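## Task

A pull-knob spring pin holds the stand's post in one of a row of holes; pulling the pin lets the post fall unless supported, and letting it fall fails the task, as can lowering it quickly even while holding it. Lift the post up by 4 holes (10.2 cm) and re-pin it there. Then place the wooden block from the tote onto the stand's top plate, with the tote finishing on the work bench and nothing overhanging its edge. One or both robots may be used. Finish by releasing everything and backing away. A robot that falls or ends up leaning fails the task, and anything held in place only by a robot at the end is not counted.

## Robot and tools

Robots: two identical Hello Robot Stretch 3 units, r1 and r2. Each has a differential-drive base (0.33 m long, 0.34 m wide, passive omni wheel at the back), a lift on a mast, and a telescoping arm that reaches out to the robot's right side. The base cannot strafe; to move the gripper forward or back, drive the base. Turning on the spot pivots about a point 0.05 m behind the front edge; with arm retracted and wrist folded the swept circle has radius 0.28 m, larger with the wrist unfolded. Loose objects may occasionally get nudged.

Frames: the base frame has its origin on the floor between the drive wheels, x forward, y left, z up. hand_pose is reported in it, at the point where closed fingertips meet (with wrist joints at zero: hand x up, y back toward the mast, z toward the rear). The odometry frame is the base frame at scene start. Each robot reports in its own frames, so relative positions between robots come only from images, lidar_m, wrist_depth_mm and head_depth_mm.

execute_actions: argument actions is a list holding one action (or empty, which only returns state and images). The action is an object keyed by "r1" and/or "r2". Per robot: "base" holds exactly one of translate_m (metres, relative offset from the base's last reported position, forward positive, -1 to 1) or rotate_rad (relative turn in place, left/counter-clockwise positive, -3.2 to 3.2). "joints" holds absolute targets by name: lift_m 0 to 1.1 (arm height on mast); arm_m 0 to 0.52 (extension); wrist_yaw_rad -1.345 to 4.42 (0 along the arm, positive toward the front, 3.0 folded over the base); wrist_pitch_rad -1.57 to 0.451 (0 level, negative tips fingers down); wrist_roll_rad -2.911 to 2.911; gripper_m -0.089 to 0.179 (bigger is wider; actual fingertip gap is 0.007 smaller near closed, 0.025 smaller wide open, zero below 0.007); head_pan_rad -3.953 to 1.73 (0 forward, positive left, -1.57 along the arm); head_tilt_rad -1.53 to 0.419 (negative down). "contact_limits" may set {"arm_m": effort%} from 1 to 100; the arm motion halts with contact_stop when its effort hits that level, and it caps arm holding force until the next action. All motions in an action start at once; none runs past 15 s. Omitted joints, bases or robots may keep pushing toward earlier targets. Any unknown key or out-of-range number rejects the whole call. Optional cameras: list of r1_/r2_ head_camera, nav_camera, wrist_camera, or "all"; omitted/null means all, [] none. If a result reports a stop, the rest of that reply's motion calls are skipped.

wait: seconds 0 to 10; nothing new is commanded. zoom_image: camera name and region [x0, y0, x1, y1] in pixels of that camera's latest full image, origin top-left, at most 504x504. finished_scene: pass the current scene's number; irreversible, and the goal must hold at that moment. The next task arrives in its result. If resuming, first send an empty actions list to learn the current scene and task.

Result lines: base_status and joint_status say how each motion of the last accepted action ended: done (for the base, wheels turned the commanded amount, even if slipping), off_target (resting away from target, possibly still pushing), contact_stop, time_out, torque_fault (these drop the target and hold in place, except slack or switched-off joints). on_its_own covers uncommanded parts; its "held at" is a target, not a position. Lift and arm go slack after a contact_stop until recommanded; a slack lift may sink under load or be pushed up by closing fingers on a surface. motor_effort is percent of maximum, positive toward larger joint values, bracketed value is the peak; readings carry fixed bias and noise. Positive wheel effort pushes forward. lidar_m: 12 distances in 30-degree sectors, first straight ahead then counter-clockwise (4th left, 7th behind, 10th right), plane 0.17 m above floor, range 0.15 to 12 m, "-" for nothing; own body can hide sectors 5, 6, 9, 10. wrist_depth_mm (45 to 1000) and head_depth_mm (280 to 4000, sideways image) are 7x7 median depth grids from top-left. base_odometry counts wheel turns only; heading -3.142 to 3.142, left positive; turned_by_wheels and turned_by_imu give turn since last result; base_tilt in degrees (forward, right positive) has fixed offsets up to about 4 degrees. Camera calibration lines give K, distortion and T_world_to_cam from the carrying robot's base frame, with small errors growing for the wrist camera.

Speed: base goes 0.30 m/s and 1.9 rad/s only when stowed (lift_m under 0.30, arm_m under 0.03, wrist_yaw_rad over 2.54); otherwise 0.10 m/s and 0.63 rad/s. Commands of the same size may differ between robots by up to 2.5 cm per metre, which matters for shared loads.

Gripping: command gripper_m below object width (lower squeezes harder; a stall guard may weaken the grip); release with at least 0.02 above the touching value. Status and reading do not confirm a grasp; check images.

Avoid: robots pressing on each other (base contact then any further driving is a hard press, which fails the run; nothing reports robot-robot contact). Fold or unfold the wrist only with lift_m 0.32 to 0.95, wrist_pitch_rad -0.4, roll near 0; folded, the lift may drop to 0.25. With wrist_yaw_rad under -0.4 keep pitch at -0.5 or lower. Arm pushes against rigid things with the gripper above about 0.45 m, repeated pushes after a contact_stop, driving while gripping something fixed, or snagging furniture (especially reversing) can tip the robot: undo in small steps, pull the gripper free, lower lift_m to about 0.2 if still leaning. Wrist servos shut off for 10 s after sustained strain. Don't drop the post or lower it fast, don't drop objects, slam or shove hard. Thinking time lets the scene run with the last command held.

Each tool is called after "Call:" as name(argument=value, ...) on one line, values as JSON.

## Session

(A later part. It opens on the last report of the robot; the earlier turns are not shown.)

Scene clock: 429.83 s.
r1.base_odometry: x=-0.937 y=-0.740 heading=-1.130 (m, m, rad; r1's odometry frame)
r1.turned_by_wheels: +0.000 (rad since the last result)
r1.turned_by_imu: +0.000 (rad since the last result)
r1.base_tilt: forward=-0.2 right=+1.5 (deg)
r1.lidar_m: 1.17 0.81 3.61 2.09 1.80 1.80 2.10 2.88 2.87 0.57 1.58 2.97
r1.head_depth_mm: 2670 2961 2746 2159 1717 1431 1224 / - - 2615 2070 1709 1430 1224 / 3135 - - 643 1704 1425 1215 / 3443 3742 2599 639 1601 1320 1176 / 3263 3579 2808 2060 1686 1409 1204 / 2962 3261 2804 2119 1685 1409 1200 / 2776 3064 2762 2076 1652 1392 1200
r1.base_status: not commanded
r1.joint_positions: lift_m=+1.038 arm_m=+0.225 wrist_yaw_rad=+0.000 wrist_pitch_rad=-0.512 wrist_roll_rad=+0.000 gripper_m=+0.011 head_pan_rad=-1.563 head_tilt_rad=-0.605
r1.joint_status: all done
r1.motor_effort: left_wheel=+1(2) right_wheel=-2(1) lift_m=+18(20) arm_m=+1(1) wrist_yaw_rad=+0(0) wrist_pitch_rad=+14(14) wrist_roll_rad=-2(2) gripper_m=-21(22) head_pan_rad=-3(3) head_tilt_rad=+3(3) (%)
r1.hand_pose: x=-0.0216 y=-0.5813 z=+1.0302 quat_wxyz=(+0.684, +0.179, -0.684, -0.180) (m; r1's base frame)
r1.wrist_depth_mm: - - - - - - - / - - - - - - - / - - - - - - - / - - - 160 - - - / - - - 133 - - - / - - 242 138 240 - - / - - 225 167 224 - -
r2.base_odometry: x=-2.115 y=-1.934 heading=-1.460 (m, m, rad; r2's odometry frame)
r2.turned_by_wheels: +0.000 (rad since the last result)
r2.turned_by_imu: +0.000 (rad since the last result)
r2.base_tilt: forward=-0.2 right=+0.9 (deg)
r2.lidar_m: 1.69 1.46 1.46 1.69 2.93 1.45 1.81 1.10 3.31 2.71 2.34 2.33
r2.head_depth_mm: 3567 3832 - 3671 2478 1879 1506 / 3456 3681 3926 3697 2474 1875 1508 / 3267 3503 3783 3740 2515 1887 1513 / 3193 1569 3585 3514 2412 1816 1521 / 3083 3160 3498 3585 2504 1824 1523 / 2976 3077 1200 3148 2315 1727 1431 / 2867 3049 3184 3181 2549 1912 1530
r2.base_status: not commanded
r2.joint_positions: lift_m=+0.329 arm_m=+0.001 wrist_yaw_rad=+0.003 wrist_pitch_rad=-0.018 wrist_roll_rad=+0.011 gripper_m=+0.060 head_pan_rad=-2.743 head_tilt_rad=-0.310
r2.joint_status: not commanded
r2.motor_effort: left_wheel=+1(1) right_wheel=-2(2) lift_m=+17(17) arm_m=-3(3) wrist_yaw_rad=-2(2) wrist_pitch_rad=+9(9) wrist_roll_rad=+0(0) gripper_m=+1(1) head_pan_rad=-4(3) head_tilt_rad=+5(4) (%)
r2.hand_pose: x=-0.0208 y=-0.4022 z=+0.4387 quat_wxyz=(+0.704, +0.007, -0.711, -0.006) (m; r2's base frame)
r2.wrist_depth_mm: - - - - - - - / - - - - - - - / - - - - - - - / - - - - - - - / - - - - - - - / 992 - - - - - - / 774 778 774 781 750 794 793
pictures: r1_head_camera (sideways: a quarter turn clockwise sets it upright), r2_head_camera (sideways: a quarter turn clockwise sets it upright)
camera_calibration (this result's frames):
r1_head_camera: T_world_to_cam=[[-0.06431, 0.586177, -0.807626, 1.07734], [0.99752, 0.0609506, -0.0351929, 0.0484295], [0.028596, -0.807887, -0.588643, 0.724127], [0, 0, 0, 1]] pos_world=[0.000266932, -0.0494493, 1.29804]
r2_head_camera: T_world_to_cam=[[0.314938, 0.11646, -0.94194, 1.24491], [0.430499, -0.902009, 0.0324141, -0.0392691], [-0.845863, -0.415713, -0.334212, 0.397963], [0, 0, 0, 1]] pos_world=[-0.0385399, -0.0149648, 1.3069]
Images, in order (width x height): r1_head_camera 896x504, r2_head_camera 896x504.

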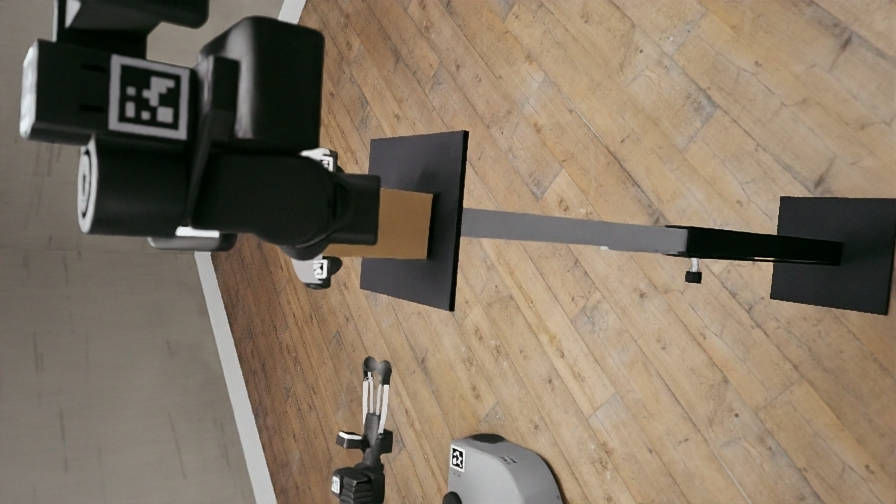

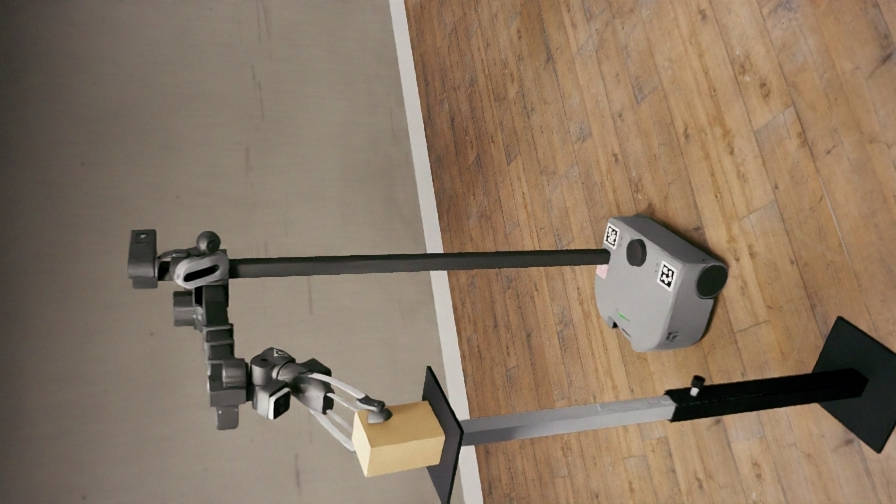

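Call:
execute_actions(actions=[{"r1":{"joints":{"lift_m":1.028,"arm_m":0.232}}}], cameras=[])

Call:
execute_actions(actions=[{"r1":{"joints":{"gripper_m":0.13}}}], cameras=[])

Call:
execute_actions(actions=[{"r1":{"joints":{"lift_m":1.09,"arm_m":0}}}], cameras=[])

Call:
execute_actions(actions=[{"r1":{"base":{"translate_m":-0.35}}}], cameras=["r2_head_camera"])

Scene clock: 436.83 s.
r1.base_odometry: x=-0.937 y=-0.740 heading=-1.130 (m, m, rad; r1's odometry frame)
r1.turned_by_wheels: +0.000 (rad since the last result)
r1.turned_by_imu: +0.001 (rad since the last result)
r1.base_tilt: forward=-0.2 right=+1.4 (deg)
r1.lidar_m: 1.18 0.81 3.59 2.09 1.80 1.80 2.08 2.88 2.88 0.57 1.57 2.97
r1.head_depth_mm: 2668 3001 2779 2197 1709 1427 1220 / 2869 - 2658 2086 1720 1422 1225 / 3185 - - 645 1704 1420 1215 / 3472 3737 2829 638 1603 1318 1177 / 3257 3571 2804 2041 1680 1414 1206 / 2993 3243 2785 2084 1683 1404 1199 / 2740 3048 2754 2093 1639 1396 1199
r1.base_status: not commanded
r1.joint_positions: lift_m=+1.028 arm_m=+0.232 wrist_yaw_rad=+0.000 wrist_pitch_rad=-0.487 wrist_roll_rad=+0.000 gripper_m=+0.011 head_pan_rad=-1.563 head_tilt_rad=-0.605
r1.joint_status: all done
r1.motor_effort: left_wheel=+1(1) right_wheel=-2(2) lift_m=+16(16) arm_m=+2(1) wrist_yaw_rad=+0(1) wrist_pitch_rad=+5(14) wrist_roll_rad=-2(2) gripper_m=-21(21) head_pan_rad=-3(3) head_tilt_rad=+3(2) (%)
r1.hand_pose: x=-0.0216 y=-0.5919 z=+1.0258 quat_wxyz=(+0.687, +0.171, -0.686, -0.171) (m; r1's base frame)
r1.wrist_depth_mm: - - - - - - - / - - - - - - - / - - - - - - - / - - - 158 - - - / - - 140 132 - - - / - - 238 139 143 - - / - - 221 171 220 - -
r2.base_odometry: x=-2.115 y=-1.934 heading=-1.460 (m, m, rad; r2's odometry frame)
r2.turned_by_wheels: +0.000 (rad since the last result)
r2.turned_by_imu: +0.000 (rad since the last result)
r2.base_tilt: forward=-0.3 right=+1.0 (deg)
r2.lidar_m: 1.69 1.46 1.46 1.69 2.92 1.45 1.80 1.10 3.30 2.70 2.33 2.33
r2.head_depth_mm: 3548 3804 - 3677 2481 1875 1503 / 3441 3674 3902 3684 2488 1879 1504 / 3284 3496 3773 3747 2496 1887 1517 / 3204 1563 3598 3520 2394 1806 1517 / 3078 3176 3459 3539 2547 1833 1517 / 2978 3107 1185 3180 2329 1728 1430 / 2899 3037 3220 3133 2551 1913 1533
r2.base_status: not commanded
r2.joint_positions: lift_m=+0.329 arm_m=+0.001 wrist_yaw_rad=+0.003 wrist_pitch_rad=-0.018 wrist_roll_rad=+0.011 gripper_m=+0.060 head_pan_rad=-2.743 head_tilt_rad=-0.310
r2.joint_status: not commanded
r2.motor_effort: left_wheel=+1(0) right_wheel=-2(2) lift_m=+17(17) arm_m=-3(4) wrist_yaw_rad=-2(1) wrist_pitch_rad=+9(9) wrist_roll_rad=+0(0) gripper_m=+1(1) head_pan_rad=-4(4) head_tilt_rad=+4(4) (%)
r2.hand_pose: x=-0.0208 y=-0.4022 z=+0.4387 quat_wxyz=(+0.704, +0.007, -0.711, -0.006) (m; r2's base frame)
r2.wrist_depth_mm: - - - - - - - / - - - - - - - / - - - - - - - / - - - - - - - / - - - - - - - / 999 - - - - - - / 773 772 771 767 764 810 789
pictures: none
No camera images: the call's "cameras" was empty. Leave "cameras" out to get every camera's image.

Scene clock: 438.53 s.
r1.base_odometry: x=-0.937 y=-0.740 heading=-1.130 (m, m, rad; r1's odometry frame)
r1.turned_by_wheels: +0.000 (rad since the last result)
r1.turned_by_imu: +0.000 (rad since the last result)
r1.base_tilt: forward=-0.2 right=+1.5 (deg)
r1.lidar_m: 1.17 0.81 3.57 2.09 1.80 1.80 2.08 2.88 2.88 0.57 1.58 2.97
r1.head_depth_mm: 2687 2986 2741 2178 1716 1430 1227 / 2922 - 2640 2097 1719 1428 1225 / 3183 - - 643 1706 1418 1219 / 3429 3772 2740 638 1611 1309 1171 / 3215 3583 2821 2037 1690 1409 1206 / 2986 3289 2769 2111 1689 1397 1202 / 2777 3059 2737 2052 1647 1395 1197
r1.base_status: not commanded
r1.joint_positions: lift_m=+1.028 arm_m=+0.232 wrist_yaw_rad=+0.000 wrist_pitch_rad=-0.487 wrist_roll_rad=+0.000 gripper_m=+0.130 head_pan_rad=-1.563 head_tilt_rad=-0.605
r1.joint_status: all done
r1.motor_effort: left_wheel=+1(1) right_wheel=-2(1) lift_m=+16(16) arm_m=+1(2) wrist_yaw_rad=+0(0) wrist_pitch_rad=+6(5) wrist_roll_rad=-2(2) gripper_m=+0(88) head_pan_rad=-3(2) head_tilt_rad=+3(3) (%)
r1.hand_pose: x=-0.0216 y=-0.5920 z=+1.0258 quat_wxyz=(+0.687, +0.171, -0.686, -0.171) (m; r1's base frame)
r1.wrist_depth_mm: - - - - - - - / - - - - - - - / - - - - - - - / - - - 158 - - - / - - - 132 - - - / - - 245 139 243 - - / - - 215 171 219 - -
r2.base_odometry: x=-2.115 y=-1.934 heading=-1.460 (m, m, rad; r2's odometry frame)
r2.turned_by_wheels: +0.000 (rad since the last result)
r2.turned_by_imu: +0.000 (rad since the last result)
r2.base_tilt: forward=-0.3 right=+1.1 (deg)
r2.lidar_m: 1.69 1.46 1.46 1.68 2.92 1.44 1.80 1.10 3.31 2.71 2.34 2.34
r2.head_depth_mm: 3575 3844 - 3666 2483 1873 1500 / 3438 3654 3930 3718 2480 1875 1506 / 3320 3517 3771 3749 2503 1879 1513 / 3167 1568 3614 3516 2398 1800 1513 / 3057 3207 3469 3564 2533 1822 1523 / 2971 3069 1186 3331 2341 1729 1434 / 2886 3063 3170 3161 2558 1909 1537
r2.base_status: not commanded
r2.joint_positions: lift_m=+0.329 arm_m=+0.001 wrist_yaw_rad=+0.003 wrist_pitch_rad=-0.018 wrist_roll_rad=+0.011 gripper_m=+0.060 head_pan_rad=-2.743 head_tilt_rad=-0.310
r2.joint_status: not commanded
r2.motor_effort: left_wheel=+0(0) right_wheel=-2(2) lift_m=+17(17) arm_m=-3(3) wrist_yaw_rad=-2(2) wrist_pitch_rad=+9(9) wrist_roll_rad=+0(0) gripper_m=+1(1) head_pan_rad=-4(4) head_tilt_rad=+5(4) (%)
r2.hand_pose: x=-0.0208 y=-0.4022 z=+0.4387 quat_wxyz=(+0.704, +0.007, -0.711, -0.006) (m; r2's base frame)
r2.wrist_depth_mm: - - - - - - - / - - - - - - - / - - - - - - - / - - - - - - - / - - - - - - - / 983 - - - - - - / 746 771 764 779 730 802 796
pictures: none
No camera images: the call's "cameras" was empty. Leave "cameras" out to get every camera's image.

Scene clock: 441.47 s.
r1.base_odometry: x=-0.937 y=-0.740 heading=-1.130 (m, m, rad; r1's odometry frame)
r1.turned_by_wheels: +0.000 (rad since the last result)
r1.turned_by_imu: +0.000 (rad since the last result)
r1.base_tilt: forward=-0.2 right=+1.5 (deg)
r1.lidar_m: 1.17 0.81 3.58 2.08 1.80 1.80 2.09 2.88 2.88 0.57 1.58 2.97
r1.head_depth_mm: - - - - - 1376 1224 / - - - - - - 1215 / - - - - - 1354 1208 / 3383 3741 689 - 1635 1310 1181 / 3214 3496 2801 1979 1679 1405 1202 / 3009 3246 2753 2113 1687 1394 1202 / 2774 3017 2762 2091 1632 1400 1193
r1.base_status: not commanded
r1.joint_positions: lift_m=+1.090 arm_m=+0.001 wrist_yaw_rad=+0.000 wrist_pitch_rad=-0.487 wrist_roll_rad=-0.001 gripper_m=+0.130 head_pan_rad=-1.563 head_tilt_rad=-0.605
r1.joint_status: all done
r1.motor_effort: left_wheel=+2(1) right_wheel=-3(2) lift_m=+23(27) arm_m=-2(2) wrist_yaw_rad=+0(0) wrist_pitch_rad=+6(6) wrist_roll_rad=-1(2) gripper_m=+0(0) head_pan_rad=-3(3) head_tilt_rad=+2(3) (%)
r1.hand_pose: x=-0.0216 y=-0.3612 z=+1.0874 quat_wxyz=(+0.687, +0.171, -0.686, -0.171) (m; r1's base frame)
r1.wrist_depth_mm: - - - - - - - / - - - - - - - / - - - 370 - - - / - - - 408 - - - / - - - 516 - - - / - - - - - - - / - - - - - - -
r2.base_odometry: x=-2.115 y=-1.934 heading=-1.460 (m, m, rad; r2's odometry frame)
r2.turned_by_wheels: +0.000 (rad since the last result)
r2.turned_by_imu: +0.000 (rad since the last result)
r2.base_tilt: forward=-0.3 right=+1.0 (deg)
r2.lidar_m: 1.69 1.46 1.46 1.69 2.92 1.45 1.80 1.10 3.31 2.71 2.34 2.33
r2.head_depth_mm: 3581 3838 - 3677 2469 1870 1499 / 3437 3673 3913 3711 2474 1882 1505 / 3331 3522 3704 3751 2493 1885 1514 / 3201 1565 3609 3531 2396 1808 1517 / 3056 1597 3502 3597 2530 1825 1524 / 2967 3143 3309 3335 2334 1724 1430 / 2878 3023 3213 3133 2564 1903 1529
r2.base_status: not commanded
r2.joint_positions: lift_m=+0.329 arm_m=+0.001 wrist_yaw_rad=+0.003 wrist_pitch_rad=-0.018 wrist_roll_rad=+0.011 gripper_m=+0.060 head_pan_rad=-2.743 head_tilt_rad=-0.310
r2.joint_status: not commanded
r2.motor_effort: left_wheel=+0(0) right_wheel=-2(2) lift_m=+17(17) arm_m=-3(3) wrist_yaw_rad=-1(2) wrist_pitch_rad=+9(9) wrist_roll_rad=+0(1) gripper_m=+1(1) head_pan_rad=-4(4) head_tilt_rad=+5(5) (%)
r2.hand_pose: x=-0.0208 y=-0.4022 z=+0.4387 quat_wxyz=(+0.704, +0.007, -0.711, -0.006) (m; r2's base frame)
r2.wrist_depth_mm: - - - - - - - / - - - - - - - / - - - - - - - / - - - - - - - / - - - - - - - / - - - - - - - / 751 768 785 788 738 798 806
pictures: none
No camera images: the call's "cameras" was empty. Leave "cameras" out to get every camera's image.

Scene clock: 445.93 s.
r1.base_odometry: x=-1.086 y=-0.423 heading=-1.130 (m, m, rad; r1's odometry frame)
r1.turned_by_wheels: +0.000 (rad since the last result)
r1.turned_by_imu: +0.001 (rad since the last result)
r1.base_tilt: forward=-0.1 right=+1.5 (deg)
r1.lidar_m: 1.52 1.13 3.13 1.80 1.55 1.56 1.80 2.62 2.63 3.03 0.64 3.22
r1.head_depth_mm: - - - - - 1382 1228 / - - - - - - 1222 / - - - - - 1355 1216 / 3236 3632 2709 - 1648 1408 1209 / 3445 3748 2830 2032 1693 1406 1208 / 3214 3518 2785 2108 1683 1407 1193 / 2981 3309 2795 2084 1664 1044 1163
r1.base_status: done
r1.joint_positions: lift_m=+1.090 arm_m=+0.001 wrist_yaw_rad=+0.000 wrist_pitch_rad=-0.487 wrist_roll_rad=-0.001 gripper_m=+0.130 head_pan_rad=-1.563 head_tilt_rad=-0.605
r1.joint_status: not commanded
r1.motor_effort: left_wheel=+1(4) right_wheel=-1(5) lift_m=+22(23) arm_m=-2(2) wrist_yaw_rad=+0(1) wrist_pitch_rad=+6(6) wrist_roll_rad=-1(2) gripper_m=+0(0) head_pan_rad=-3(3) head_tilt_rad=+2(3) (%)
r1.hand_pose: x=-0.0216 y=-0.3612 z=+1.0874 quat_wxyz=(+0.687, +0.171, -0.686, -0.171) (m; r1's base frame)
r1.wrist_depth_mm: - - - - - - - / 410 - - - - - - / 381 - - - - - - / 406 - - - - - - / - 535 - - - - - / - - - - - - - / - - - - - - -
r2.base_odometry: x=-2.115 y=-1.934 heading=-1.460 (m, m, rad; r2's odometry frame)
r2.turned_by_wheels: +0.000 (rad since the last result)
r2.turned_by_imu: +0.000 (rad since the last result)
r2.base_tilt: forward=-0.3 right=+0.9 (deg)
r2.lidar_m: 1.69 1.46 1.46 1.69 2.92 1.45 1.81 1.10 3.31 2.72 2.34 2.33
r2.head_depth_mm: 3570 3823 - 3677 2502 1875 1498 / 3417 3651 3967 3719 2486 1872 1508 / 3296 3569 3771 3700 2504 1879 1514 / 3191 3412 3610 3711 2508 1890 1515 / 3070 3248 3448 3573 2520 1889 1519 / 2959 1754 3297 2025 2022 1726 1426 / 2886 2950 3206 3160 2558 1924 1528
r2.base_status: not commanded
r2.joint_positions: lift_m=+0.329 arm_m=+0.001 wrist_yaw_rad=+0.003 wrist_pitch_rad=-0.018 wrist_roll_rad=+0.011 gripper_m=+0.060 head_pan_rad=-2.743 head_tilt_rad=-0.310
r2.joint_status: not commanded
r2.motor_effort: left_wheel=+1(0) right_wheel=-2(2) lift_m=+17(17) arm_m=-3(3) wrist_yaw_rad=-2(1) wrist_pitch_rad=+9(9) wrist_roll_rad=+0(0) gripper_m=+1(1) head_pan_rad=-4(4) head_tilt_rad=+5(4) (%)
r2.hand_pose: x=-0.0208 y=-0.4022 z=+0.4387 quat_wxyz=(+0.704, +0.007, -0.711, -0.006) (m; r2's base frame)
r2.wrist_depth_mm: - - - - - - - / - - - - - - - / - - - - - - - / - - - - - - - / - - - - - - - / - 981 - - - - - / 767 770 788 782 747 788 793
pictures: r2_head_camera (sideways: a quarter turn clockwise sets it upright)
camera_calibration (this result's frames):
r2_head_camera: T_world_to_cam=[[0.314938, 0.116459, -0.94194, 1.24491], [0.430496, -0.90201, 0.0324141, -0.0392691], [-0.845865, -0.41571, -0.334212, 0.397963], [0, 0, 0, 1]] pos_world=[-0.0385399, -0.0149646, 1.3069]
Images, in order (width x height): r2_head_camera 896x504.

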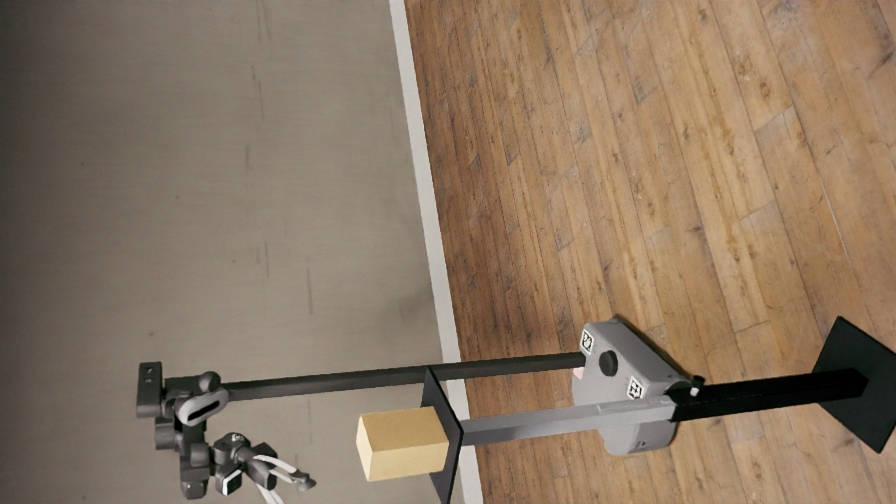

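Call:
finished_scene(scene=2)

The scene is finished: the task was done.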